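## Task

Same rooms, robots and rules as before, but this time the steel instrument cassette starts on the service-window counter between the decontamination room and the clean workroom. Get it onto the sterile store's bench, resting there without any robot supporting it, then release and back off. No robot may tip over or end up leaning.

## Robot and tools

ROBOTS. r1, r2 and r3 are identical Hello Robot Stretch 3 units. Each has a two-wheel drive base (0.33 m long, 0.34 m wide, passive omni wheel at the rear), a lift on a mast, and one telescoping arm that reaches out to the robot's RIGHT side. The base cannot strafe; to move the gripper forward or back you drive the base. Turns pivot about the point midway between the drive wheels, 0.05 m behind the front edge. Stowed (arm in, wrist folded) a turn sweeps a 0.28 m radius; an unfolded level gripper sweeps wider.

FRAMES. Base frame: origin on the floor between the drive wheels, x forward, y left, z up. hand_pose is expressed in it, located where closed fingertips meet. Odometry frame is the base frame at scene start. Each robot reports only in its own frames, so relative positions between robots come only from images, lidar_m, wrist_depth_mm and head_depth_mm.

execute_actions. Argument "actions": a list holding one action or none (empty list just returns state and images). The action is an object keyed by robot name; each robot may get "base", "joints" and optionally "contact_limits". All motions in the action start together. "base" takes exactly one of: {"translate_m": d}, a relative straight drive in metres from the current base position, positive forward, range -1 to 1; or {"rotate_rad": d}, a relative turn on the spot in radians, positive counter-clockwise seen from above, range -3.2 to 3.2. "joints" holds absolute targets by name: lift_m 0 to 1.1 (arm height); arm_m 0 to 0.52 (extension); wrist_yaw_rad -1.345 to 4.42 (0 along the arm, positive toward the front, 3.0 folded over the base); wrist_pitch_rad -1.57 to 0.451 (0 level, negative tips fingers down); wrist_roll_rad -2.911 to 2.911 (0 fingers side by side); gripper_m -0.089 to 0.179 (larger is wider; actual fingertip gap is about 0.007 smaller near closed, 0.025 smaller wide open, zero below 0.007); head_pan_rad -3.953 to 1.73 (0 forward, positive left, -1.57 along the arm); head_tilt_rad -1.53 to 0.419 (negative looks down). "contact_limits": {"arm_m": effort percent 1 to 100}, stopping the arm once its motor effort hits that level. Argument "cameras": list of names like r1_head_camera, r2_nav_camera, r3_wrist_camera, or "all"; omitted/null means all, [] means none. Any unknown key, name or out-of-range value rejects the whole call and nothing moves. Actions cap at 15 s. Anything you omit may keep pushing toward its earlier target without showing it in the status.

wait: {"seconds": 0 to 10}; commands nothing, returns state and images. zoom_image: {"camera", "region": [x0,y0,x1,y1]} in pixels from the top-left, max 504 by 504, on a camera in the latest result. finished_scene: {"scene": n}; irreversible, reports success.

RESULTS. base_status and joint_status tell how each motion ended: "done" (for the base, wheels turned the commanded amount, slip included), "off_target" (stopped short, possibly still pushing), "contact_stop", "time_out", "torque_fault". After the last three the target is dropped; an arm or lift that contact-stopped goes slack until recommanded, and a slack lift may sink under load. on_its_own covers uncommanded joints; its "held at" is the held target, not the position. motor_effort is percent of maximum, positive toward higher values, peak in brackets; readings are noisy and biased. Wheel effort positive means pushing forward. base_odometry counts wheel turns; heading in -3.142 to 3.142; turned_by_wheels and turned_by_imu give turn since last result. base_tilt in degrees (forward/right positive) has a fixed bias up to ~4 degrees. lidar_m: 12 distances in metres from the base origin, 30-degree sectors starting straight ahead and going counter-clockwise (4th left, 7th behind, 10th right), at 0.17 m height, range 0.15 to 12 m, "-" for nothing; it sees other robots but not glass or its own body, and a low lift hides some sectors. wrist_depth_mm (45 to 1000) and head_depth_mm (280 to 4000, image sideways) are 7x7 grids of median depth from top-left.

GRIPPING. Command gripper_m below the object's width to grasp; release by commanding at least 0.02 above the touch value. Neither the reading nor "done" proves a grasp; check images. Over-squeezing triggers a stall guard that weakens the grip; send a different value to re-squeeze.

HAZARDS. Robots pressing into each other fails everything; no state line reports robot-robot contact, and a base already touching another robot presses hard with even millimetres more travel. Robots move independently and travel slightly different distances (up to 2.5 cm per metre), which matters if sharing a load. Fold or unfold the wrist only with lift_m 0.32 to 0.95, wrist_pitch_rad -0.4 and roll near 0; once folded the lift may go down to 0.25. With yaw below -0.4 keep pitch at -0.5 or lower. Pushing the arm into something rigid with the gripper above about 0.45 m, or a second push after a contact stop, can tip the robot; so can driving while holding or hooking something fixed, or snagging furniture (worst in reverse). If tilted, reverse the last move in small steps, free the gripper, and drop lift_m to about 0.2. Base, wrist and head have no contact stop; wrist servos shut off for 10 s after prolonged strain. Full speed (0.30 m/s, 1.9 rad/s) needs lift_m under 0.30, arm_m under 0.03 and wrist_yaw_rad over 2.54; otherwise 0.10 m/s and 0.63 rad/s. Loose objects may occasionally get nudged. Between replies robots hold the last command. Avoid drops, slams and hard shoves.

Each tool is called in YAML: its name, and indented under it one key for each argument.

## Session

execute_actions:
  actions: []
  cameras: ["r1_head_camera","r1_nav_camera","r2_head_camera","r2_nav_camera","r3_head_camera","r3_nav_camera"]

Scene clock: 0.00 s.
r1.base_odometry: x=+0.000 y=+0.000 heading=+0.000 (m, m, rad; r1's odometry frame)
r1.turned_by_wheels: +0.000 (rad since the last result)
r1.turned_by_imu: +0.000 (rad since the last result)
r1.base_tilt: forward=-1.7 right=+1.9 (deg)
r1.lidar_m: 1.11 1.52 1.61 2.22 2.34 0.94 1.32 1.28 1.08 0.80 0.77 0.80
r1.head_depth_mm: 1006 1010 1001 1003 999 996 991 / 1149 1143 1139 1136 1137 1133 1123 / 1323 1319 1320 1316 1312 1308 1309 / 1586 1530 1535 1527 1525 1510 1508 / 1652 1644 1630 1610 1594 1581 1570 / 1575 1535 1507 1491 1486 1469 1457 / 1489 1474 1462 1441 1421 1411 1402
r1.base_status: not commanded
r1.joint_positions: lift_m=+0.388 arm_m=-0.002 wrist_yaw_rad=+3.008 wrist_pitch_rad=-0.409 wrist_roll_rad=+0.007 gripper_m=+0.037 head_pan_rad=+0.001 head_tilt_rad=+0.000
r1.joint_status: not commanded
r1.motor_effort: left_wheel=+0 right_wheel=+0 lift_m=+20 arm_m=-1 wrist_yaw_rad=+1 wrist_pitch_rad=+5 wrist_roll_rad=+0 gripper_m=+0 head_pan_rad=+0 head_tilt_rad=+2 (%)
r1.hand_pose: x=+0.0088 y=+0.0809 z=+0.4031 quat_wxyz=(+0.190, +0.702, +0.097, +0.679) (m; r1's base frame)
r1.wrist_depth_mm: - - - - - - - / - - - - - - - / - - - - - - - / 984 980 975 972 969 961 949 / 790 780 815 776 801 785 767 / 652 658 - 648 - 651 637 / 551 570 - 561 548 558 558
r2.base_odometry: x=+0.000 y=+0.000 heading=+0.000 (m, m, rad; r2's odometry frame)
r2.turned_by_wheels: +0.000 (rad since the last result)
r2.turned_by_imu: +0.000 (rad since the last result)
r2.base_tilt: forward=-1.7 right=+1.3 (deg)
r2.lidar_m: 1.98 2.15 2.12 1.40 1.30 1.31 1.65 2.59 2.53 1.69 1.56 1.58
r2.head_depth_mm: 1672 1702 1724 1738 1760 1787 1775 / 1836 1908 1907 1934 1957 1998 1911 / 1917 2122 2154 2188 2215 2267 1973 / 1911 2498 2477 2548 2631 2520 1990 / 1895 2462 2437 2439 2436 2463 1988 / 1886 2224 2272 2261 2253 2261 2014 / 1869 2089 2073 2084 2111 2102 2039
r2.base_status: not commanded
r2.joint_positions: lift_m=+0.331 arm_m=-0.002 wrist_yaw_rad=+3.027 wrist_pitch_rad=-0.611 wrist_roll_rad=+0.004 gripper_m=+0.037 head_pan_rad=+0.005 head_tilt_rad=-0.020
r2.joint_status: not commanded
r2.motor_effort: left_wheel=+0 right_wheel=+0 lift_m=+41 arm_m=+0 wrist_yaw_rad=+0 wrist_pitch_rad=+4 wrist_roll_rad=+0 gripper_m=+0 head_pan_rad=+0 head_tilt_rad=+1 (%)
r2.hand_pose: x=+0.0013 y=+0.0522 z=+0.3026 quat_wxyz=(+0.252, +0.686, +0.173, +0.660) (m; r2's base frame)
r2.wrist_depth_mm: - - - - - 989 983 / 901 875 858 821 822 800 791 / 742 731 706 696 691 681 676 / 628 626 606 611 599 588 581 / 551 555 - - 533 519 515 / 498 - - - - 465 459 / - - - - 418 419 412
r3.base_odometry: x=+0.000 y=+0.000 heading=+0.000 (m, m, rad; r3's odometry frame)
r3.turned_by_wheels: +0.000 (rad since the last result)
r3.turned_by_imu: +0.000 (rad since the last result)
r3.base_tilt: forward=-0.2 right=+1.5 (deg)
r3.lidar_m: 2.31 1.67 1.62 0.96 0.71 0.68 0.71 0.97 1.18 1.22 1.00 1.00
r3.head_depth_mm: 1994 3017 - - - 3733 2430 / 1990 3038 - - - 3773 2431 / 2008 2822 3922 3857 3995 3654 2428 / 2014 2983 3231 3223 3229 3218 2428 / 1832 2662 2769 2738 2739 2724 2434 / 1840 2377 2377 2587 2528 2389 2315 / 2013 2093 2100 - - 2114 2116
r3.base_status: not commanded
r3.joint_positions: lift_m=+0.344 arm_m=-0.002 wrist_yaw_rad=+3.060 wrist_pitch_rad=-0.449 wrist_roll_rad=-0.015 gripper_m=+0.037 head_pan_rad=-0.011 head_tilt_rad=-0.011
r3.joint_status: not commanded
r3.motor_effort: left_wheel=+1 right_wheel=+0 lift_m=+27 arm_m=+1 wrist_yaw_rad=+0 wrist_pitch_rad=+5 wrist_roll_rad=+0 gripper_m=+0 head_pan_rad=+0 head_tilt_rad=+2 (%)
r3.hand_pose: x=-0.0032 y=+0.0763 z=+0.3502 quat_wxyz=(+0.185, +0.690, +0.131, +0.688) (m; r3's base frame)
r3.wrist_depth_mm: 573 - - - - - - / 571 683 - - - - - / 602 714 - - - - 933 / 619 764 803 804 784 783 768 / 630 673 - 657 671 649 633 / 582 559 - 551 565 542 544 / 501 514 - - 486 476 477
pictures: r1_head_camera (sideways: a quarter turn clockwise sets it upright), r1_nav_camera (sideways: a quarter turn counterclockwise sets it upright), r2_head_camera (sideways: a quarter turn clockwise sets it upright), r2_nav_camera (sideways: a quarter turn counterclockwise sets it upright), r3_head_camera (sideways: a quarter turn clockwise sets it upright), r3_nav_camera (sideways: a quarter turn counterclockwise sets it upright)
Images, in order (width x height): r1_head_camera 896x504, r1_nav_camera 672x504, r2_head_camera 896x504, r2_nav_camera 672x504, r3_head_camera 896x504, r3_nav_camera 672x504.

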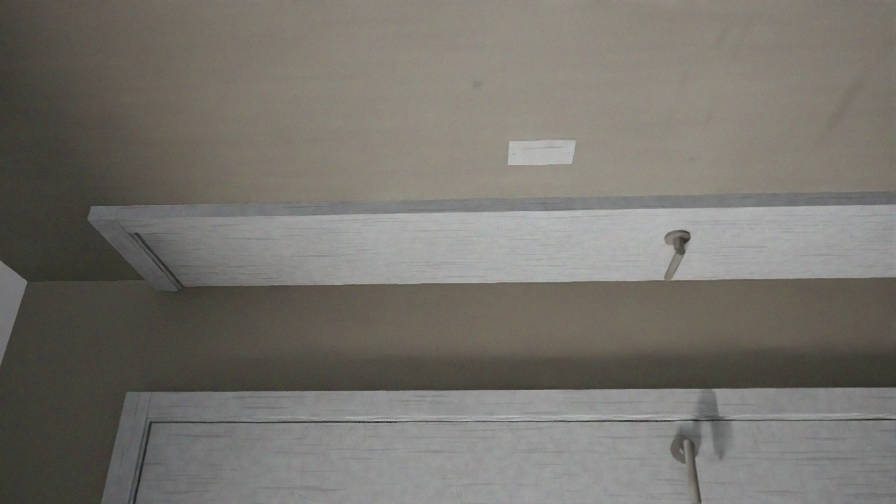

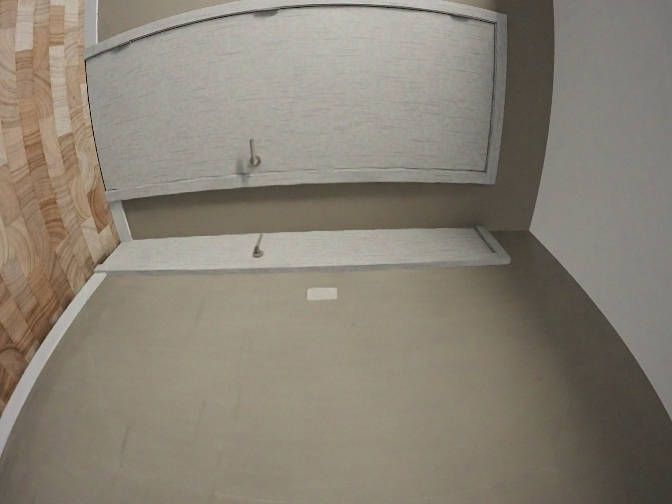

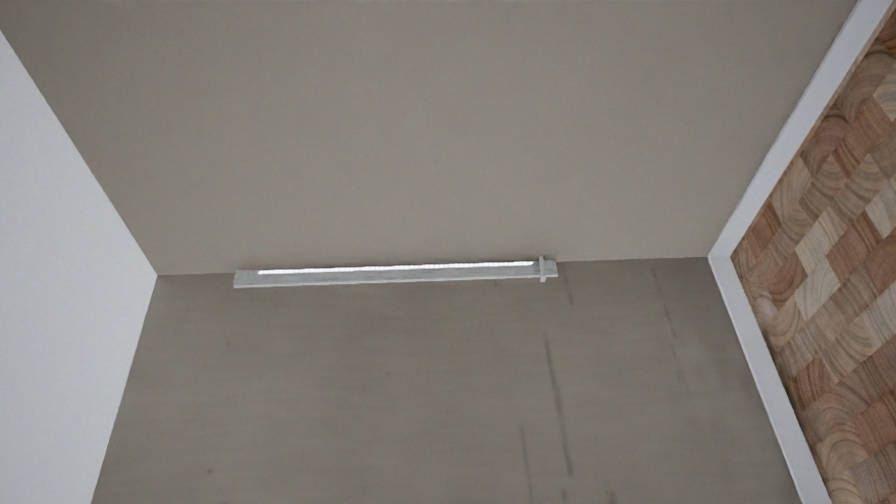

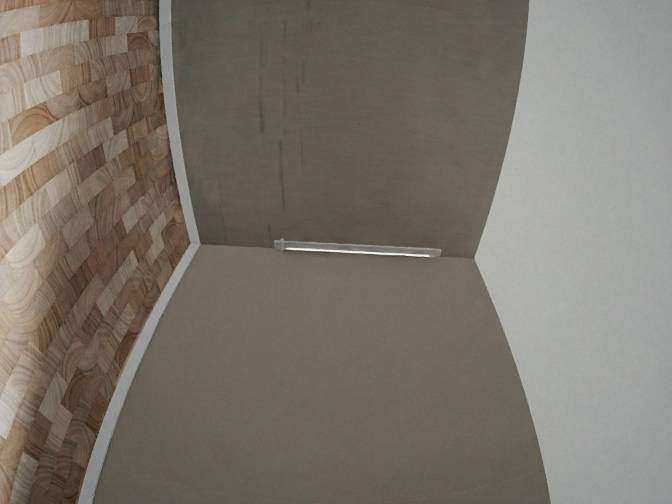

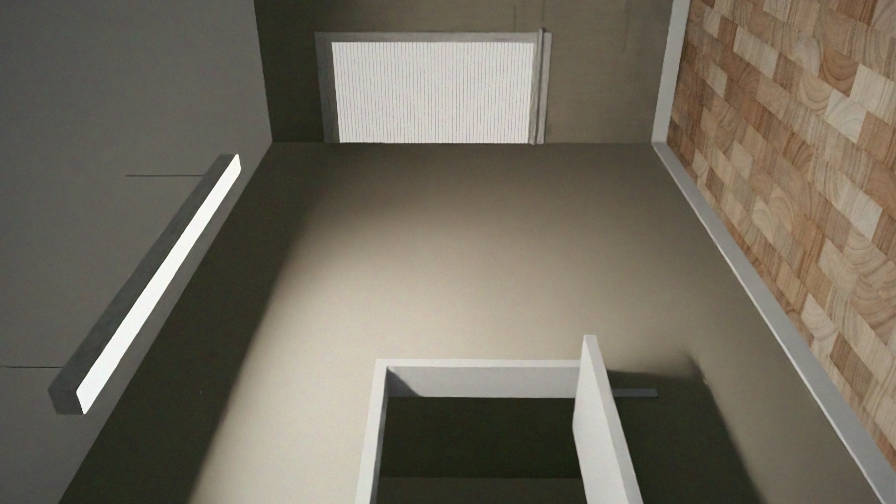

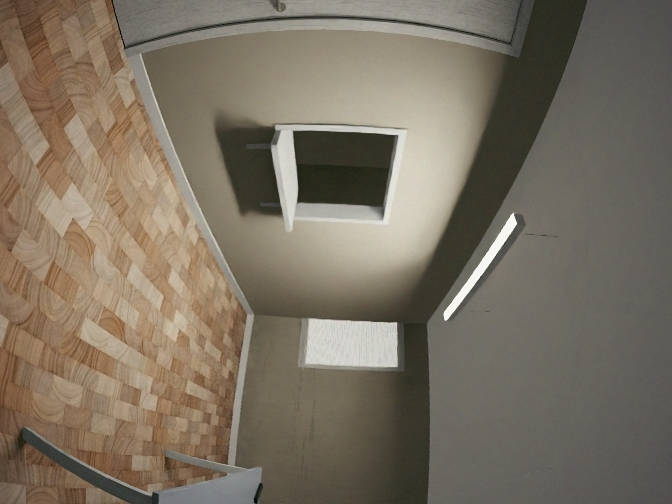

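execute_actions:
  actions:
    - {"r2":{"base":{"rotate_rad":2.21},"joints":{"lift_m":0.28,"wrist_pitch_rad":-0.4,"head_tilt_rad":-0.35}},"r3":{"base":{"rotate_rad":-0.08},"joints":{"lift_m":0.28,"wrist_pitch_rad":-0.4}}}
  cameras: ["r2_head_camera","r2_nav_camera"]

Scene clock: 8.57 s.
r1.base_odometry: x=+0.000 y=+0.000 heading=+0.000 (m, m, rad; r1's odometry frame)
r1.turned_by_wheels: +0.000 (rad since the last result)
r1.turned_by_imu: +0.001 (rad since the last result)
r1.base_tilt: forward=-1.7 right=+1.9 (deg)
r1.lidar_m: 1.12 1.52 1.61 2.22 2.33 0.95 1.32 1.28 1.07 0.80 0.77 0.81
r1.head_depth_mm: 1009 1007 1007 998 999 999 991 / 1148 1141 1141 1135 1136 1131 1130 / 1336 1326 1320 1318 1314 1309 1308 / 1575 1547 1524 1522 1514 1513 1511 / 1643 1644 1621 1613 1594 1582 1570 / 1578 1528 1510 1499 1489 1478 1459 / 1492 1461 1458 1439 1427 1417 1400
r1.base_status: not commanded
r1.joint_positions: lift_m=+0.388 arm_m=-0.002 wrist_yaw_rad=+3.008 wrist_pitch_rad=-0.409 wrist_roll_rad=+0.007 gripper_m=+0.037 head_pan_rad=+0.001 head_tilt_rad=+0.000
r1.joint_status: not commanded
r1.motor_effort: left_wheel=+0(0) right_wheel=-1(1) lift_m=+19(20) arm_m=-1(1) wrist_yaw_rad=+0(0) wrist_pitch_rad=+5(5) wrist_roll_rad=+0(0) gripper_m=+0(0) head_pan_rad=-1(0) head_tilt_rad=+1(2) (%)
r1.hand_pose: x=+0.0088 y=+0.0809 z=+0.4031 quat_wxyz=(+0.190, +0.702, +0.097, +0.679) (m; r1's base frame)
r1.wrist_depth_mm: - - - - - - - / - - - - - - - / - - - - - - - / 963 970 964 960 954 952 961 / 776 782 813 783 820 768 769 / 660 655 - 649 - 645 637 / 565 565 - 562 546 564 556
r2.base_odometry: x=+0.000 y=+0.000 heading=+2.210 (m, m, rad; r2's odometry frame)
r2.turned_by_wheels: +2.210 (rad since the last result)
r2.turned_by_imu: +2.195 (rad since the last result)
r2.base_tilt: forward=-1.7 right=+1.3 (deg)
r2.lidar_m: 1.30 1.34 1.84 2.59 2.19 1.62 1.56 1.62 2.21 2.15 1.84 1.34
r2.head_depth_mm: 1086 1165 1242 1341 1466 1572 1373 / 1075 1150 1242 1342 1455 1576 1379 / 1077 1157 1245 1337 1447 1569 1385 / 1084 3814 - 1362 1452 1578 1388 / 1079 3793 - 1362 1454 1576 1404 / 1066 3879 - 1373 1452 1573 1403 / 1071 3788 - 1377 1439 1590 1409
r2.base_status: done
r2.joint_positions: lift_m=+0.280 arm_m=-0.002 wrist_yaw_rad=+3.027 wrist_pitch_rad=-0.422 wrist_roll_rad=+0.004 gripper_m=+0.037 head_pan_rad=+0.005 head_tilt_rad=-0.346
r2.joint_status: all done
r2.motor_effort: left_wheel=-6(13) right_wheel=+4(13) lift_m=+34(35) arm_m=+0(0) wrist_yaw_rad=+0(0) wrist_pitch_rad=+7(5) wrist_roll_rad=+0(0) gripper_m=+0(0) head_pan_rad=+1(1) head_tilt_rad=-2(24) (%)
r2.hand_pose: x=+0.0044 y=+0.0799 z=+0.2921 quat_wxyz=(+0.188, +0.700, +0.108, +0.681) (m; r2's base frame)
r2.wrist_depth_mm: - - - - - - - / - - - - - - - / 945 931 869 852 855 852 828 / 729 719 697 683 686 692 681 / 600 587 - 581 593 551 554 / 510 524 - - - 487 485 / 451 - - - 427 421 419
r3.base_odometry: x=+0.000 y=+0.000 heading=-0.080 (m, m, rad; r3's odometry frame)
r3.turned_by_wheels: -0.080 (rad since the last result)
r3.turned_by_imu: -0.079 (rad since the last result)
r3.base_tilt: forward=-0.3 right=+1.5 (deg)
r3.lidar_m: 2.52 1.74 1.62 1.05 0.73 0.68 0.70 0.91 1.18 1.20 1.31 1.00
r3.head_depth_mm: 2006 3007 3987 - - 3780 2422 / 2000 3011 - - - 3731 2446 / 2022 3040 - - - 3676 2429 / 2011 2659 3772 3794 3773 3523 2435 / 2012 2883 3088 3082 3112 3070 2437 / 1837 2617 2633 2635 2631 2644 2422 / 1910 2294 2270 - 2484 2282 2222
r3.base_status: done
r3.joint_positions: lift_m=+0.280 arm_m=-0.002 wrist_yaw_rad=+3.060 wrist_pitch_rad=-0.419 wrist_roll_rad=-0.015 gripper_m=+0.037 head_pan_rad=-0.011 head_tilt_rad=-0.011
r3.joint_status: all done
r3.motor_effort: left_wheel=+5(7) right_wheel=-5(9) lift_m=+23(24) arm_m=+1(1) wrist_yaw_rad=+0(0) wrist_pitch_rad=+7(7) wrist_roll_rad=+0(0) gripper_m=+1(0) head_pan_rad=-1(0) head_tilt_rad=+1(0) (%)
r3.hand_pose: x=-0.0029 y=+0.0802 z=+0.2925 quat_wxyz=(+0.175, +0.691, +0.120, +0.691) (m; r3's base frame)
r3.wrist_depth_mm: 589 - - - - - - / 603 706 - - - - - / 613 749 939 942 944 899 894 / 638 715 736 723 718 716 689 / 595 606 - 595 592 578 569 / 516 519 - 521 507 491 476 / 455 - - - 422 424 421
pictures: r2_head_camera (sideways: a quarter turn clockwise sets it upright), r2_nav_camera (sideways: a quarter turn counterclockwise sets it upright)
Images, in order (width x height): r2_head_camera 896x504, r2_nav_camera 672x504.

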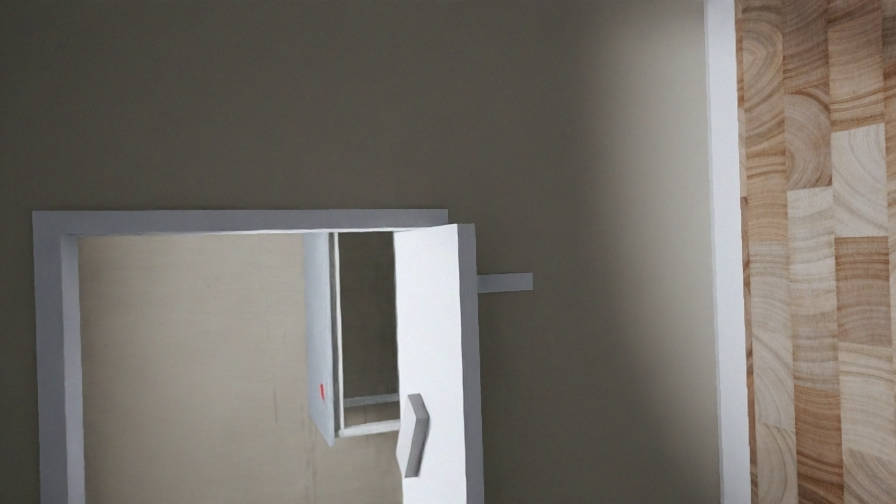

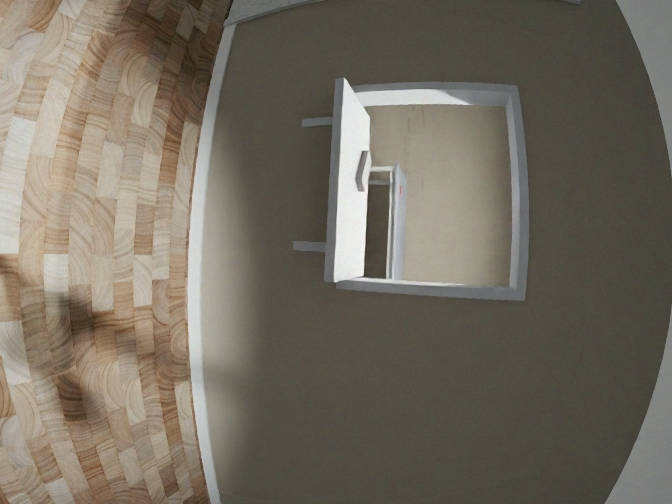

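execute_actions:
  actions:
    - {"r2":{"base":{"rotate_rad":0.36}}}
  cameras: []

execute_actions:
  actions:
    - {"r2":{"base":{"translate_m":0.76}},"r3":{"base":{"translate_m":0.9}}}
  cameras: []

execute_actions:
  actions:
    - {"r2":{"base":{"rotate_rad":1.21},"joints":{"lift_m":0.94,"head_pan_rad":-1.3,"head_tilt_rad":-0.55}},"r3":{"base":{"translate_m":0.89}}}
  cameras: ["r2_head_camera"]

execute_actions:
  actions:
    - {"r2":{"joints":{"wrist_yaw_rad":1.05,"gripper_m":0.17,"arm_m":0.1}},"r3":{"base":{"rotate_rad":2.71},"joints":{"head_pan_rad":-1.57,"head_tilt_rad":-0.4}}}
  cameras: ["r2_head_camera","r2_wrist_camera","r3_head_camera"]

Scene clock: 27.80 s.
r1.base_odometry: x=+0.000 y=+0.000 heading=+0.000 (m, m, rad; r1's odometry frame)
r1.turned_by_wheels: +0.000 (rad since the last result)
r1.turned_by_imu: +0.001 (rad since the last result)
r1.base_tilt: forward=-1.7 right=+2.0 (deg)
r1.lidar_m: 1.11 1.52 1.61 2.23 2.34 0.95 1.32 1.29 1.08 0.80 0.77 0.81
r1.head_depth_mm: 1008 1005 1005 1001 999 995 994 / 1144 1143 1140 1138 1127 1131 1125 / 1337 1319 1319 1320 1307 1313 1301 / 1587 1534 1531 1525 1518 1512 1512 / 1655 1643 1629 1613 1605 1574 1574 / 1567 1534 1514 1497 1483 1465 1454 / 1493 1467 1461 1437 1426 1422 1400
r1.base_status: not commanded
r1.joint_positions: lift_m=+0.388 arm_m=-0.002 wrist_yaw_rad=+3.008 wrist_pitch_rad=-0.409 wrist_roll_rad=+0.007 gripper_m=+0.037 head_pan_rad=+0.001 head_tilt_rad=+0.000
r1.joint_status: not commanded
r1.motor_effort: left_wheel=+0(1) right_wheel=+0(0) lift_m=+20(20) arm_m=+0(0) wrist_yaw_rad=+1(0) wrist_pitch_rad=+5(5) wrist_roll_rad=+1(0) gripper_m=+0(0) head_pan_rad=-1(0) head_tilt_rad=+2(1) (%)
r1.hand_pose: x=+0.0088 y=+0.0809 z=+0.4031 quat_wxyz=(+0.190, +0.702, +0.097, +0.679) (m; r1's base frame)
r1.wrist_depth_mm: - - - - - - - / - - - - - - - / - - - - - - - / 973 993 972 969 972 957 946 / 781 793 823 777 809 777 773 / 650 653 - 649 - 638 642 / 568 562 - 555 551 552 556
r2.base_odometry: x=+0.000 y=+0.000 heading=+2.570 (m, m, rad; r2's odometry frame)
r2.turned_by_wheels: +0.360 (rad since the last result)
r2.turned_by_imu: +0.358 (rad since the last result)
r2.base_tilt: forward=-1.7 right=+1.3 (deg)
r2.lidar_m: 1.30 1.61 2.60 2.61 1.72 1.56 1.58 1.93 2.15 2.17 1.43 1.30
r2.head_depth_mm: 3358 3651 3822 1292 1357 1461 1373 / 1131 3818 - 1334 1421 1545 1379 / 1114 3881 - 1406 1473 1599 1378 / 1148 - - 1458 1568 1674 1389 / 1188 - - 1498 1636 1721 1396 / 1232 1340 1444 1568 1730 1771 1398 / 1291 1385 1520 1649 1829 1777 1400
r2.base_status: done
r2.joint_positions: lift_m=+0.280 arm_m=-0.002 wrist_yaw_rad=+3.027 wrist_pitch_rad=-0.421 wrist_roll_rad=+0.004 gripper_m=+0.037 head_pan_rad=+0.005 head_tilt_rad=-0.347
r2.joint_status: not commanded
r2.motor_effort: left_wheel=-6(16) right_wheel=+5(11) lift_m=+34(34) arm_m=+0(0) wrist_yaw_rad=+0(0) wrist_pitch_rad=+7(7) wrist_roll_rad=+1(1) gripper_m=+1(0) head_pan_rad=-1(0) head_tilt_rad=-2(2) (%)
r2.hand_pose: x=+0.0044 y=+0.0800 z=+0.2921 quat_wxyz=(+0.188, +0.700, +0.108, +0.681) (m; r2's base frame)
r2.wrist_depth_mm: - - - - - - - / - - - - - - - / 911 904 892 873 855 863 819 / 724 703 694 696 694 680 663 / 603 589 - 582 584 567 565 / 506 527 - - - 486 480 / 453 - - - 421 423 415
r3.base_odometry: x=+0.000 y=+0.000 heading=-0.080 (m, m, rad; r3's odometry frame)
r3.turned_by_wheels: +0.000 (rad since the last result)
r3.turned_by_imu: +0.000 (rad since the last result)
r3.base_tilt: forward=-0.3 right=+1.5 (deg)
r3.lidar_m: 2.51 1.74 1.62 1.05 0.73 0.68 0.70 0.90 1.18 1.20 1.31 1.00
r3.head_depth_mm: 2000 3021 - - - 3746 2431 / 2018 3030 - - - 3744 2416 / 2015 3020 - - - 3655 2421 / 2010 2687 3722 3728 3772 3507 2450 / 2021 2871 3070 3083 3110 3104 2422 / 1829 2642 2638 2635 2642 2627 2430 / 1911 2269 2289 - 2487 2272 2218
r3.base_status: not commanded
r3.joint_positions: lift_m=+0.280 arm_m=-0.002 wrist_yaw_rad=+3.060 wrist_pitch_rad=-0.419 wrist_roll_rad=-0.015 gripper_m=+0.037 head_pan_rad=-0.011 head_tilt_rad=-0.011
r3.joint_status: not commanded
r3.motor_effort: left_wheel=+5(5) right_wheel=-5(5) lift_m=+23(23) arm_m=+1(1) wrist_yaw_rad=+0(0) wrist_pitch_rad=+7(7) wrist_roll_rad=+0(0) gripper_m=+0(0) head_pan_rad=+0(0) head_tilt_rad=+1(1) (%)
r3.hand_pose: x=-0.0029 y=+0.0802 z=+0.2925 quat_wxyz=(+0.175, +0.691, +0.120, +0.691) (m; r3's base frame)
r3.wrist_depth_mm: 587 - - - - - - / 606 707 - - - - - / 614 753 969 932 955 899 884 / 615 705 730 718 707 710 689 / 596 609 - 592 594 581 571 / 508 501 - 514 501 489 484 / 449 - - - 422 422 418
pictures: none
No camera images: the call's "cameras" was empty. Leave "cameras" out to get every camera's image.

Scene clock: 32.57 s.
r1.base_odometry: x=+0.000 y=+0.000 heading=+0.000 (m, m, rad; r1's odometry frame)
r1.turned_by_wheels: +0.000 (rad since the last result)
r1.turned_by_imu: +0.001 (rad since the last result)
r1.base_tilt: forward=-1.8 right=+1.9 (deg)
r1.lidar_m: 1.11 1.52 1.60 2.22 2.33 0.95 1.32 1.29 1.08 0.80 0.77 0.80
r1.head_depth_mm: 1005 1007 1005 1001 994 995 995 / 1143 1141 1146 1135 1136 1132 1125 / 1334 1320 1327 1315 1311 1315 1303 / 1578 1534 1521 1524 1522 1512 1510 / 1657 1636 1631 1599 1594 1573 1572 / 1577 1526 1515 1504 1493 1471 1464 / 1492 1465 1456 1442 1435 1422 1405
r1.base_status: not commanded
r1.joint_positions: lift_m=+0.388 arm_m=-0.002 wrist_yaw_rad=+3.008 wrist_pitch_rad=-0.409 wrist_roll_rad=+0.007 gripper_m=+0.037 head_pan_rad=+0.001 head_tilt_rad=+0.000
r1.joint_status: not commanded
r1.motor_effort: left_wheel=+1(0) right_wheel=-1(1) lift_m=+20(20) arm_m=+0(1) wrist_yaw_rad=+1(0) wrist_pitch_rad=+5(5) wrist_roll_rad=+0(0) gripper_m=+0(0) head_pan_rad=+0(0) head_tilt_rad=+2(2) (%)
r1.hand_pose: x=+0.0088 y=+0.0809 z=+0.4031 quat_wxyz=(+0.190, +0.702, +0.097, +0.679) (m; r1's base frame)
r1.wrist_depth_mm: - - - - - - - / - - - - - - - / - - - - - - - / 985 975 950 974 969 975 965 / 779 783 808 788 816 775 763 / 647 657 - 655 - 656 648 / 563 559 - 556 539 563 557
r2.base_odometry: x=-0.639 y=+0.412 heading=+2.569 (m, m, rad; r2's odometry frame)
r2.turned_by_wheels: +0.000 (rad since the last result)
r2.turned_by_imu: +0.004 (rad since the last result)
r2.base_tilt: forward=-1.7 right=+1.3 (deg)
r2.lidar_m: 0.59 0.73 1.40 2.34 2.49 2.27 2.29 2.66 2.42 1.01 0.65 0.59
r2.head_depth_mm: 2851 3063 3184 3366 785 584 510 / 2959 3133 3304 3355 735 587 734 / 3073 3310 3473 3395 758 590 775 / 3121 3437 3638 3615 803 593 827 / 3316 3506 3828 3609 804 616 875 / 3502 3636 3807 868 803 646 937 / 651 671 685 734 782 680 1005
r2.base_status: done
r2.joint_positions: lift_m=+0.280 arm_m=-0.002 wrist_yaw_rad=+3.027 wrist_pitch_rad=-0.421 wrist_roll_rad=+0.004 gripper_m=+0.037 head_pan_rad=+0.005 head_tilt_rad=-0.347
r2.joint_status: not commanded
r2.motor_effort: left_wheel=-6(12) right_wheel=+5(13) lift_m=+35(35) arm_m=+0(0) wrist_yaw_rad=+0(0) wrist_pitch_rad=+7(7) wrist_roll_rad=+0(1) gripper_m=+0(0) head_pan_rad=+0(1) head_tilt_rad=-2(2) (%)
r2.hand_pose: x=+0.0045 y=+0.0800 z=+0.2922 quat_wxyz=(+0.188, +0.700, +0.108, +0.681) (m; r2's base frame)
r2.wrist_depth_mm: - - - - - - - / - - - - - - - / 933 923 852 875 876 853 846 / 731 712 714 700 692 673 666 / 603 587 - 578 589 563 554 / 505 520 - - - 489 479 / 456 - - - 426 420 417
r3.base_odometry: x=+0.897 y=-0.072 heading=-0.080 (m, m, rad; r3's odometry frame)
r3.turned_by_wheels: +0.000 (rad since the last result)
r3.turned_by_imu: +0.005 (rad since the last result)
r3.base_tilt: forward=-0.2 right=+1.5 (deg)
r3.lidar_m: 1.90 1.32 1.25 1.26 1.58 1.49 1.52 1.67 1.28 0.65 1.70 3.25
r3.head_depth_mm: 2000 3037 3233 3176 3169 3171 2450 / 2000 2996 3365 3344 3329 3322 2448 / 1916 3045 3477 3444 3424 3393 2423 / 1427 2712 2802 2823 2798 2801 2454 / 2016 2322 2311 2312 2311 2324 2257 / 1904 1960 1963 1966 1959 1961 1969 / 1711 1718 1706 1707 1718 1704 1706
r3.base_status: done
r3.joint_positions: lift_m=+0.280 arm_m=-0.002 wrist_yaw_rad=+3.060 wrist_pitch_rad=-0.419 wrist_roll_rad=-0.015 gripper_m=+0.037 head_pan_rad=-0.011 head_tilt_rad=-0.011
r3.joint_status: not commanded
r3.motor_effort: left_wheel=+4(12) right_wheel=-4(11) lift_m=+23(23) arm_m=+1(1) wrist_yaw_rad=+0(0) wrist_pitch_rad=+7(7) wrist_roll_rad=+0(0) gripper_m=+0(0) head_pan_rad=+0(0) head_tilt_rad=+1(1) (%)
r3.hand_pose: x=-0.0029 y=+0.0802 z=+0.2925 quat_wxyz=(+0.175, +0.691, +0.120, +0.691) (m; r3's base frame)
r3.wrist_depth_mm: - - - - - - 930 / - - - - - - - / - - 959 946 914 907 909 / 754 741 763 720 733 694 702 / 619 603 - 593 595 581 577 / 517 506 - 510 510 485 484 / 449 - - - 418 424 419
pictures: none
No camera images: the call's "cameras" was empty. Leave "cameras" out to get every camera's image.

Scene clock: 39.40 s.
r1.base_odometry: x=+0.000 y=+0.000 heading=+0.000 (m, m, rad; r1's odometry frame)
r1.turned_by_wheels: +0.000 (rad since the last result)
r1.turned_by_imu: +0.002 (rad since the last result)
r1.base_tilt: forward=-1.7 right=+2.0 (deg)
r1.lidar_m: 1.11 1.52 1.60 2.23 2.33 0.95 1.32 1.28 1.08 0.80 0.77 0.81
r1.head_depth_mm: 1008 1003 1002 1004 1001 993 993 / 1144 1139 1142 1140 1136 1138 1124 / 1335 1328 1326 1323 1313 1311 1306 / 1578 1540 1534 1531 1528 1511 1504 / 1648 1644 1636 1611 1587 1576 1551 / 1575 1526 1510 1502 1486 1473 1459 / 1491 1472 1457 1443 1434 1412 1402
r1.base_status: not commanded
r1.joint_positions: lift_m=+0.388 arm_m=-0.002 wrist_yaw_rad=+3.008 wrist_pitch_rad=-0.409 wrist_roll_rad=+0.007 gripper_m=+0.037 head_pan_rad=+0.001 head_tilt_rad=+0.000
r1.joint_status: not commanded
r1.motor_effort: left_wheel=+0(1) right_wheel=-1(0) lift_m=+20(19) arm_m=-1(0) wrist_yaw_rad=+0(1) wrist_pitch_rad=+5(5) wrist_roll_rad=+0(0) gripper_m=+0(0) head_pan_rad=+0(0) head_tilt_rad=+2(1) (%)
r1.hand_pose: x=+0.0088 y=+0.0809 z=+0.4031 quat_wxyz=(+0.190, +0.702, +0.097, +0.679) (m; r1's base frame)
r1.wrist_depth_mm: - - - - - - - / - - - - - - - / - - - - - - - / 960 977 954 969 968 944 963 / 788 775 816 787 804 784 772 / 655 661 - 653 - 650 636 / 563 571 - 558 545 559 555
r2.base_odometry: x=-0.639 y=+0.412 heading=-2.504 (m, m, rad; r2's odometry frame)
r2.turned_by_wheels: +1.210 (rad since the last result)
r2.turned_by_imu: +1.203 (rad since the last result)
r2.base_tilt: forward=-1.6 right=+1.3 (deg)
r2.lidar_m: 2.31 2.42 2.35 2.27 2.36 2.50 2.24 0.83 0.61 0.59 0.61 0.85
r2.head_depth_mm: 2857 2938 3276 797 602 548 - / 2859 3035 3366 798 606 795 - / 2999 3125 3301 753 605 819 - / 3113 3255 3368 786 611 904 - / 3172 3407 3573 813 633 969 1151 / 3212 3530 3415 817 660 1024 1178 / 3263 2412 787 785 693 1083 1215
r2.base_status: done
r2.joint_positions: lift_m=+0.940 arm_m=-0.002 wrist_yaw_rad=+3.027 wrist_pitch_rad=-0.420 wrist_roll_rad=+0.004 gripper_m=+0.037 head_pan_rad=-1.293 head_tilt_rad=-0.544
r2.joint_status: all done
r2.motor_effort: left_wheel=-5(17) right_wheel=+4(9) lift_m=+46(49) arm_m=+0(0) wrist_yaw_rad=+0(0) wrist_pitch_rad=+7(7) wrist_roll_rad=+1(1) gripper_m=+0(0) head_pan_rad=-5(48) head_tilt_rad=-3(20) (%)
r2.hand_pose: x=+0.0045 y=+0.0801 z=+0.9519 quat_wxyz=(+0.188, +0.700, +0.107, +0.681) (m; r2's base frame)
r2.wrist_depth_mm: - - - - - - - / - - - - - - - / - - - - - - - / - - - - - - - / - - - - - - - / - - - - - - - / - - - - - - -
r3.base_odometry: x=+1.784 y=-0.142 heading=-0.079 (m, m, rad; r3's odometry frame)
r3.turned_by_wheels: +0.000 (rad since the last result)
r3.turned_by_imu: +0.005 (rad since the last result)
r3.base_tilt: forward=-0.3 right=+1.6 (deg)
r3.lidar_m: 1.29 0.90 0.85 0.87 1.14 2.29 2.34 1.19 1.67 1.29 2.61 2.47
r3.head_depth_mm: 2015 2378 2403 2404 2373 2393 2334 / 2013 2498 2537 2494 2505 2514 2428 / 1999 2392 2361 2368 2372 2368 2282 / 1840 1873 1870 1876 1871 1868 1888 / 1548 1545 1543 1542 1549 1550 1548 / 1314 1324 1319 1319 1323 1322 1317 / 1142 1151 1145 1148 1152 1147 1149
r3.base_status: done
r3.joint_positions: lift_m=+0.280 arm_m=-0.002 wrist_yaw_rad=+3.060 wrist_pitch_rad=-0.419 wrist_roll_rad=-0.015 gripper_m=+0.037 head_pan_rad=-0.011 head_tilt_rad=-0.011
r3.joint_status: not commanded
r3.motor_effort: left_wheel=+4(11) right_wheel=-4(9) lift_m=+24(24) arm_m=+1(1) wrist_yaw_rad=+0(0) wrist_pitch_rad=+7(7) wrist_roll_rad=+0(0) gripper_m=+0(1) head_pan_rad=+0(0) head_tilt_rad=+1(1) (%)
r3.hand_pose: x=-0.0029 y=+0.0802 z=+0.2926 quat_wxyz=(+0.175, +0.691, +0.120, +0.691) (m; r3's base frame)
r3.wrist_depth_mm: - - 917 860 769 724 664 / - - - 922 837 754 703 / - - 951 926 887 816 744 / 766 745 728 722 720 716 688 / 611 608 - 591 593 566 567 / 511 507 - 504 508 489 489 / 461 - - - 417 427 425
pictures: r2_head_camera (sideways: a quarter turn clockwise sets it upright)
Images, in order (width x height): r2_head_camera 896x504.

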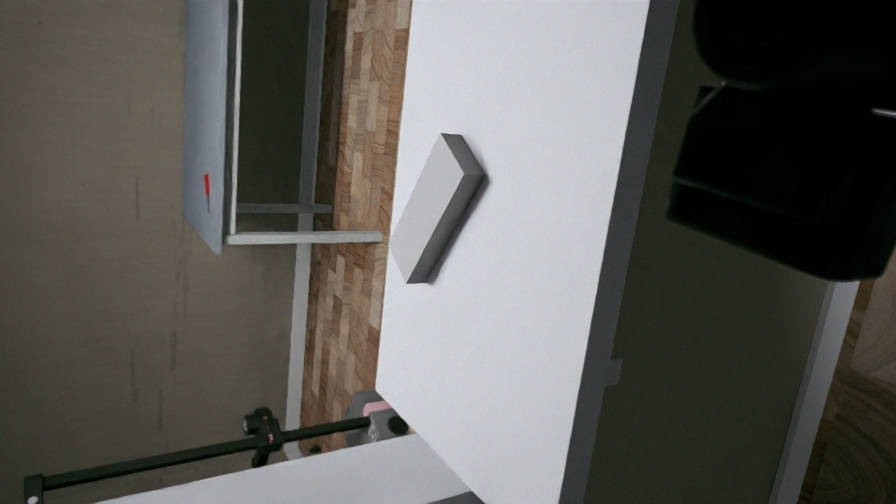

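Scene clock: 42.33 s.
r1.base_odometry: x=+0.000 y=+0.000 heading=+0.000 (m, m, rad; r1's odometry frame)
r1.turned_by_wheels: +0.000 (rad since the last result)
r1.turned_by_imu: +0.001 (rad since the last result)
r1.base_tilt: forward=-1.8 right=+2.0 (deg)
r1.lidar_m: 1.11 1.52 1.60 2.22 2.34 0.95 1.32 1.28 1.08 0.80 0.77 0.80
r1.head_depth_mm: 1001 1004 1004 1001 999 996 995 / 1148 1149 1138 1137 1135 1131 1123 / 1329 1327 1330 1321 1313 1308 1302 / 1577 1534 1542 1529 1524 1518 1504 / 1651 1654 1627 1612 1599 1578 1568 / 1579 1532 1513 1503 1489 1476 1467 / 1493 1466 1446 1440 1426 1413 1409
r1.base_status: not commanded
r1.joint_positions: lift_m=+0.388 arm_m=-0.002 wrist_yaw_rad=+3.008 wrist_pitch_rad=-0.409 wrist_roll_rad=+0.007 gripper_m=+0.037 head_pan_rad=+0.001 head_tilt_rad=+0.000
r1.joint_status: not commanded
r1.motor_effort: left_wheel=-1(1) right_wheel=+0(0) lift_m=+20(20) arm_m=+0(1) wrist_yaw_rad=+0(1) wrist_pitch_rad=+5(5) wrist_roll_rad=+0(0) gripper_m=+0(0) head_pan_rad=+0(0) head_tilt_rad=+2(2) (%)
r1.hand_pose: x=+0.0088 y=+0.0809 z=+0.4031 quat_wxyz=(+0.190, +0.702, +0.097, +0.679) (m; r1's base frame)
r1.wrist_depth_mm: - - - - - - - / - - - - - - - / - - - - - - - / 984 988 957 959 - 957 949 / 803 777 809 795 799 777 772 / 655 649 - 647 - 650 649 / 560 561 - 555 537 555 559
r2.base_odometry: x=-0.639 y=+0.412 heading=-2.504 (m, m, rad; r2's odometry frame)
r2.turned_by_wheels: +0.000 (rad since the last result)
r2.turned_by_imu: +0.000 (rad since the last result)
r2.base_tilt: forward=-1.7 right=+1.3 (deg)
r2.lidar_m: 2.31 2.41 2.35 2.27 2.36 2.50 2.24 0.82 0.61 0.59 0.61 0.84
r2.head_depth_mm: 2826 3004 3303 833 - - 942 / 2865 3047 3374 801 627 - 998 / 2964 3230 3310 762 - 918 1052 / 3087 3324 3363 791 612 946 1118 / 3148 3484 3591 815 637 979 1147 / 3172 3597 3432 821 662 1057 1183 / 3313 2421 784 785 692 1105 1219
r2.base_status: not commanded
r2.joint_positions: lift_m=+0.940 arm_m=+0.100 wrist_yaw_rad=+1.053 wrist_pitch_rad=-0.420 wrist_roll_rad=+0.004 gripper_m=+0.170 head_pan_rad=-1.293 head_tilt_rad=-0.544
r2.joint_status: all done
r2.motor_effort: left_wheel=-6(5) right_wheel=+4(5) lift_m=+47(47) arm_m=+3(2) wrist_yaw_rad=-2(3) wrist_pitch_rad=+7(7) wrist_roll_rad=+0(1) gripper_m=+0(83) head_pan_rad=-3(4) head_tilt_rad=-3(3) (%)
r2.hand_pose: x=+0.1733 y=-0.3557 z=+0.9519 quat_wxyz=(+0.671, +0.476, -0.525, +0.219) (m; r2's base frame)
r2.wrist_depth_mm: - - - 601 501 - - / - - - 672 534 556 - / - - - 458 423 422 386 / - - - 421 339 337 329 / - - - 986 292 278 286 / - - - - 290 240 - / - - - - 669 217 203
r3.base_odometry: x=+1.784 y=-0.142 heading=+2.630 (m, m, rad; r3's odometry frame)
r3.turned_by_wheels: +2.710 (rad since the last result)
r3.turned_by_imu: +2.685 (rad since the last result)
r3.base_tilt: forward=-0.4 right=+1.5 (deg)
r3.lidar_m: 2.28 2.40 1.19 1.67 1.75 2.54 2.47 1.17 0.87 0.85 0.89 1.25
r3.head_depth_mm: 3382 3624 3834 3642 817 1006 1100 / 3393 3669 3839 3583 817 1008 1113 / 3373 - 3910 3349 857 1019 1115 / 3430 - 3979 3604 856 1025 1130 / 3452 3735 - 3537 853 1032 1135 / 3484 3731 - 3595 857 1041 1145 / 3464 3757 - 1198 855 1052 1158
r3.base_status: done
r3.joint_positions: lift_m=+0.280 arm_m=-0.002 wrist_yaw_rad=+3.060 wrist_pitch_rad=-0.419 wrist_roll_rad=-0.015 gripper_m=+0.037 head_pan_rad=-1.563 head_tilt_rad=-0.396
r3.joint_status: all done
r3.motor_effort: left_wheel=-2(8) right_wheel=+5(14) lift_m=+24(24) arm_m=+1(0) wrist_yaw_rad=+0(0) wrist_pitch_rad=+7(7) wrist_roll_rad=+0(0) gripper_m=+0(0) head_pan_rad=-2(29) head_tilt_rad=-3(21) (%)
r3.hand_pose: x=-0.0029 y=+0.0802 z=+0.2926 quat_wxyz=(+0.175, +0.691, +0.120, +0.691) (m; r3's base frame)
r3.wrist_depth_mm: - - - - - - - / - - - - - - - / - - 987 951 921 898 884 / 760 745 727 718 717 693 714 / 622 601 - 599 584 579 572 / 518 513 - 518 507 489 489 / 448 - - - 416 425 418
pictures: r2_head_camera (sideways: a quarter turn clockwise sets it upright), r2_wrist_camera, r3_head_camera (sideways: a quarter turn clockwise sets it upright)
Images, in order (width x height): r2_head_camera 896x504, r2_wrist_camera 644x364, r3_head_camera 896x504.

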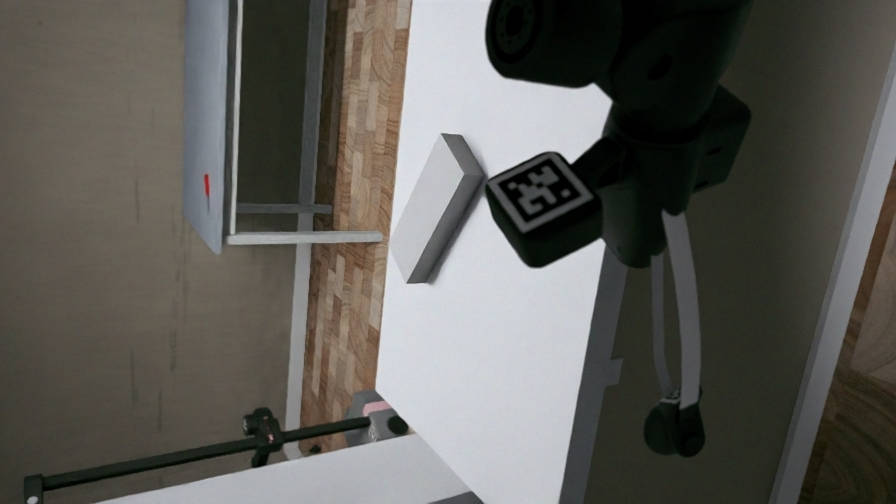

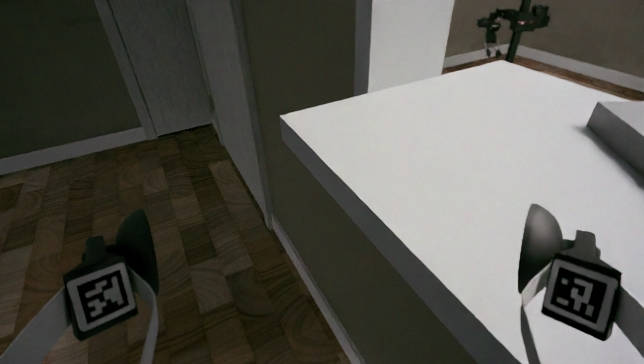

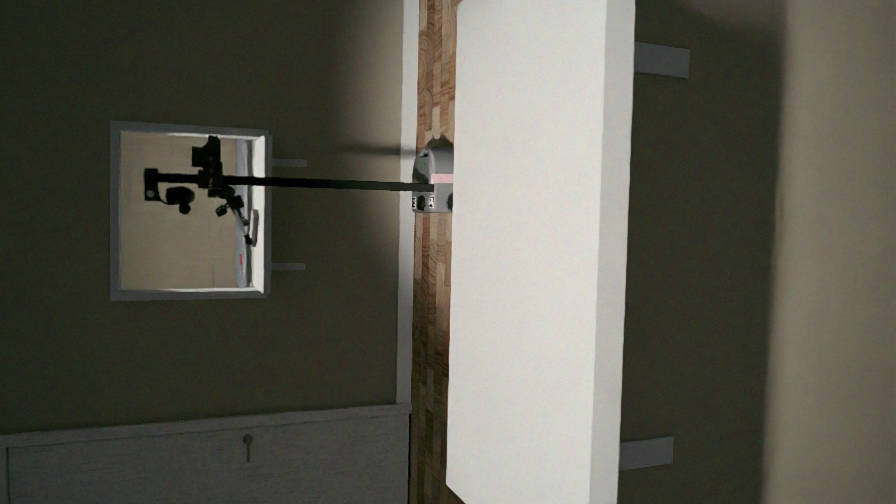

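execute_actions:
  actions:
    - {"r2":{"joints":{"lift_m":0.96,"arm_m":0.45}},"r3":{"base":{"rotate_rad":-0.04},"joints":{"lift_m":0.6}}}
  cameras: ["r2_head_camera","r2_wrist_camera"]

Scene clock: 49.70 s.
r1.base_odometry: x=+0.000 y=+0.000 heading=+0.000 (m, m, rad; r1's odometry frame)
r1.turned_by_wheels: +0.000 (rad since the last result)
r1.turned_by_imu: +0.002 (rad since the last result)
r1.base_tilt: forward=-1.7 right=+1.9 (deg)
r1.lidar_m: 1.11 1.52 1.61 2.22 2.34 0.95 1.32 1.29 1.08 0.80 0.77 0.80
r1.head_depth_mm: 1008 1009 1002 1001 994 996 991 / 1151 1142 1138 1130 1135 1132 1127 / 1327 1325 1327 1318 1313 1302 1302 / 1575 1538 1534 1523 1518 1504 1510 / 1648 1646 1633 1613 1605 1579 1562 / 1568 1527 1510 1495 1486 1475 1464 / 1490 1465 1448 1433 1429 1418 1407
r1.base_status: not commanded
r1.joint_positions: lift_m=+0.388 arm_m=-0.002 wrist_yaw_rad=+3.008 wrist_pitch_rad=-0.409 wrist_roll_rad=+0.007 gripper_m=+0.037 head_pan_rad=+0.001 head_tilt_rad=+0.000
r1.joint_status: not commanded
r1.motor_effort: left_wheel=+0(0) right_wheel=+0(0) lift_m=+20(20) arm_m=+0(1) wrist_yaw_rad=+2(1) wrist_pitch_rad=+5(5) wrist_roll_rad=+0(0) gripper_m=+0(0) head_pan_rad=+0(0) head_tilt_rad=+2(2) (%)
r1.hand_pose: x=+0.0088 y=+0.0809 z=+0.4031 quat_wxyz=(+0.190, +0.702, +0.097, +0.679) (m; r1's base frame)
r1.wrist_depth_mm: - - - - - - - / - - - - - - - / - - - - - - - / - 970 967 973 957 966 964 / 776 777 827 785 810 775 764 / 657 656 - 647 - 633 641 / 566 561 - 561 544 561 558
r2.base_odometry: x=-0.639 y=+0.412 heading=-2.504 (m, m, rad; r2's odometry frame)
r2.turned_by_wheels: +0.000 (rad since the last result)
r2.turned_by_imu: +0.000 (rad since the last result)
r2.base_tilt: forward=-1.7 right=+1.3 (deg)
r2.lidar_m: 2.31 2.42 2.35 2.27 2.36 2.50 2.25 0.83 0.61 0.59 0.61 0.84
r2.head_depth_mm: 2835 2921 - 796 600 795 944 / 2856 3009 3387 765 604 835 997 / 2986 3132 3387 751 607 872 1060 / 3062 3287 3359 774 612 911 1116 / 3112 3484 3611 818 637 969 1146 / 3227 3567 3614 821 666 1026 1179 / 3231 3553 786 785 692 1081 1224
r2.base_status: not commanded
r2.joint_positions: lift_m=+0.960 arm_m=+0.450 wrist_yaw_rad=+1.051 wrist_pitch_rad=-0.420 wrist_roll_rad=+0.004 gripper_m=+0.170 head_pan_rad=-1.293 head_tilt_rad=-0.544
r2.joint_status: all done
r2.motor_effort: left_wheel=-5(5) right_wheel=+4(5) lift_m=+46(48) arm_m=+2(2) wrist_yaw_rad=-2(3) wrist_pitch_rad=+7(7) wrist_roll_rad=+0(1) gripper_m=+0(0) head_pan_rad=-5(4) head_tilt_rad=-4(3) (%)
r2.hand_pose: x=+0.1731 y=-0.7061 z=+0.9720 quat_wxyz=(+0.672, +0.475, -0.525, +0.218) (m; r2's base frame)
r2.wrist_depth_mm: - 338 - - - - - / - 366 - - - - - / - 399 436 478 - - - / - 389 384 374 389 - - / 329 333 315 303 276 - - / 285 270 270 254 227 262 - / 233 238 235 223 199 229 222
r3.base_odometry: x=+1.784 y=-0.142 heading=+2.590 (m, m, rad; r3's odometry frame)
r3.turned_by_wheels: -0.040 (rad since the last result)
r3.turned_by_imu: -0.039 (rad since the last result)
r3.base_tilt: forward=-0.2 right=+1.5 (deg)
r3.lidar_m: 2.29 2.38 1.19 1.67 1.29 2.57 2.47 1.22 0.89 0.85 0.88 1.20
r3.head_depth_mm: 3430 3616 3867 3604 854 1015 1113 / 3374 3643 3889 3559 856 1022 1119 / 3392 3759 3831 3390 853 1016 1114 / 3402 - 3936 3380 853 1025 1120 / 3505 3742 3932 3613 854 1027 1122 / 3460 3634 3976 3626 855 1028 1129 / 3420 3676 3970 3586 854 1034 1137
r3.base_status: done
r3.joint_positions: lift_m=+0.600 arm_m=-0.002 wrist_yaw_rad=+3.060 wrist_pitch_rad=-0.419 wrist_roll_rad=-0.015 gripper_m=+0.037 head_pan_rad=-1.563 head_tilt_rad=-0.396
r3.joint_status: all done
r3.motor_effort: left_wheel=+1(3) right_wheel=+0(2) lift_m=+29(31) arm_m=+0(0) wrist_yaw_rad=+0(0) wrist_pitch_rad=+7(7) wrist_roll_rad=+0(0) gripper_m=+1(0) head_pan_rad=-3(3) head_tilt_rad=-1(2) (%)
r3.hand_pose: x=-0.0029 y=+0.0803 z=+0.6124 quat_wxyz=(+0.175, +0.692, +0.120, +0.691) (m; r3's base frame)
r3.wrist_depth_mm: - - - - - - - / - - - - - - - / - - - - - - - / - - - - - - - / - - - - - - - / 894 886 - 862 875 853 834 / 771 766 - 763 730 737 741
pictures: r2_head_camera (sideways: a quarter turn clockwise sets it upright), r2_wrist_camera
Images, in order (width x height): r2_head_camera 896x504, r2_wrist_camera 644x364.

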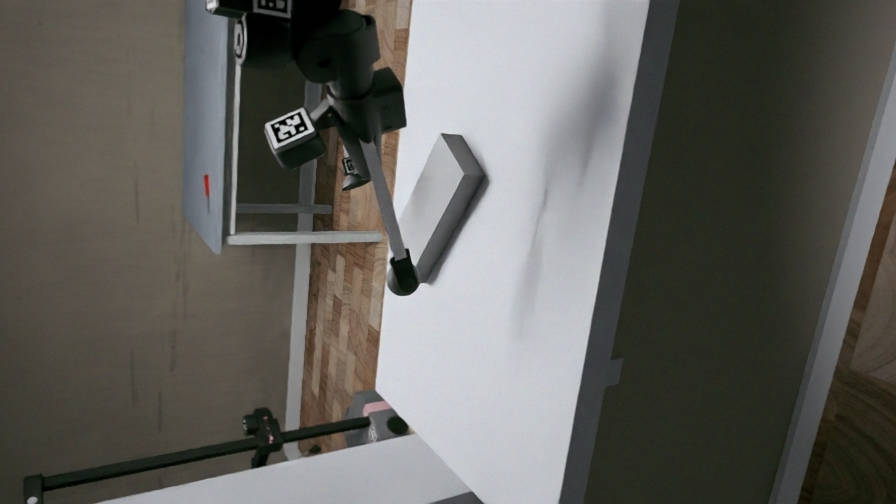

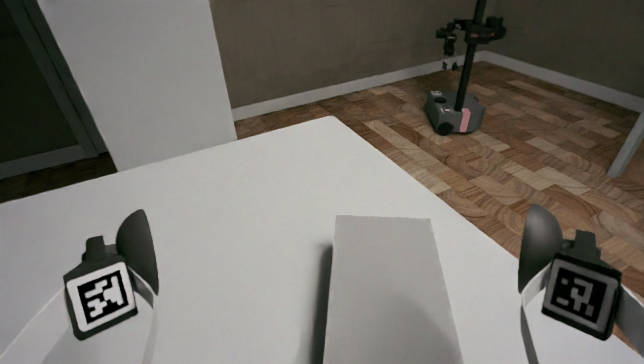

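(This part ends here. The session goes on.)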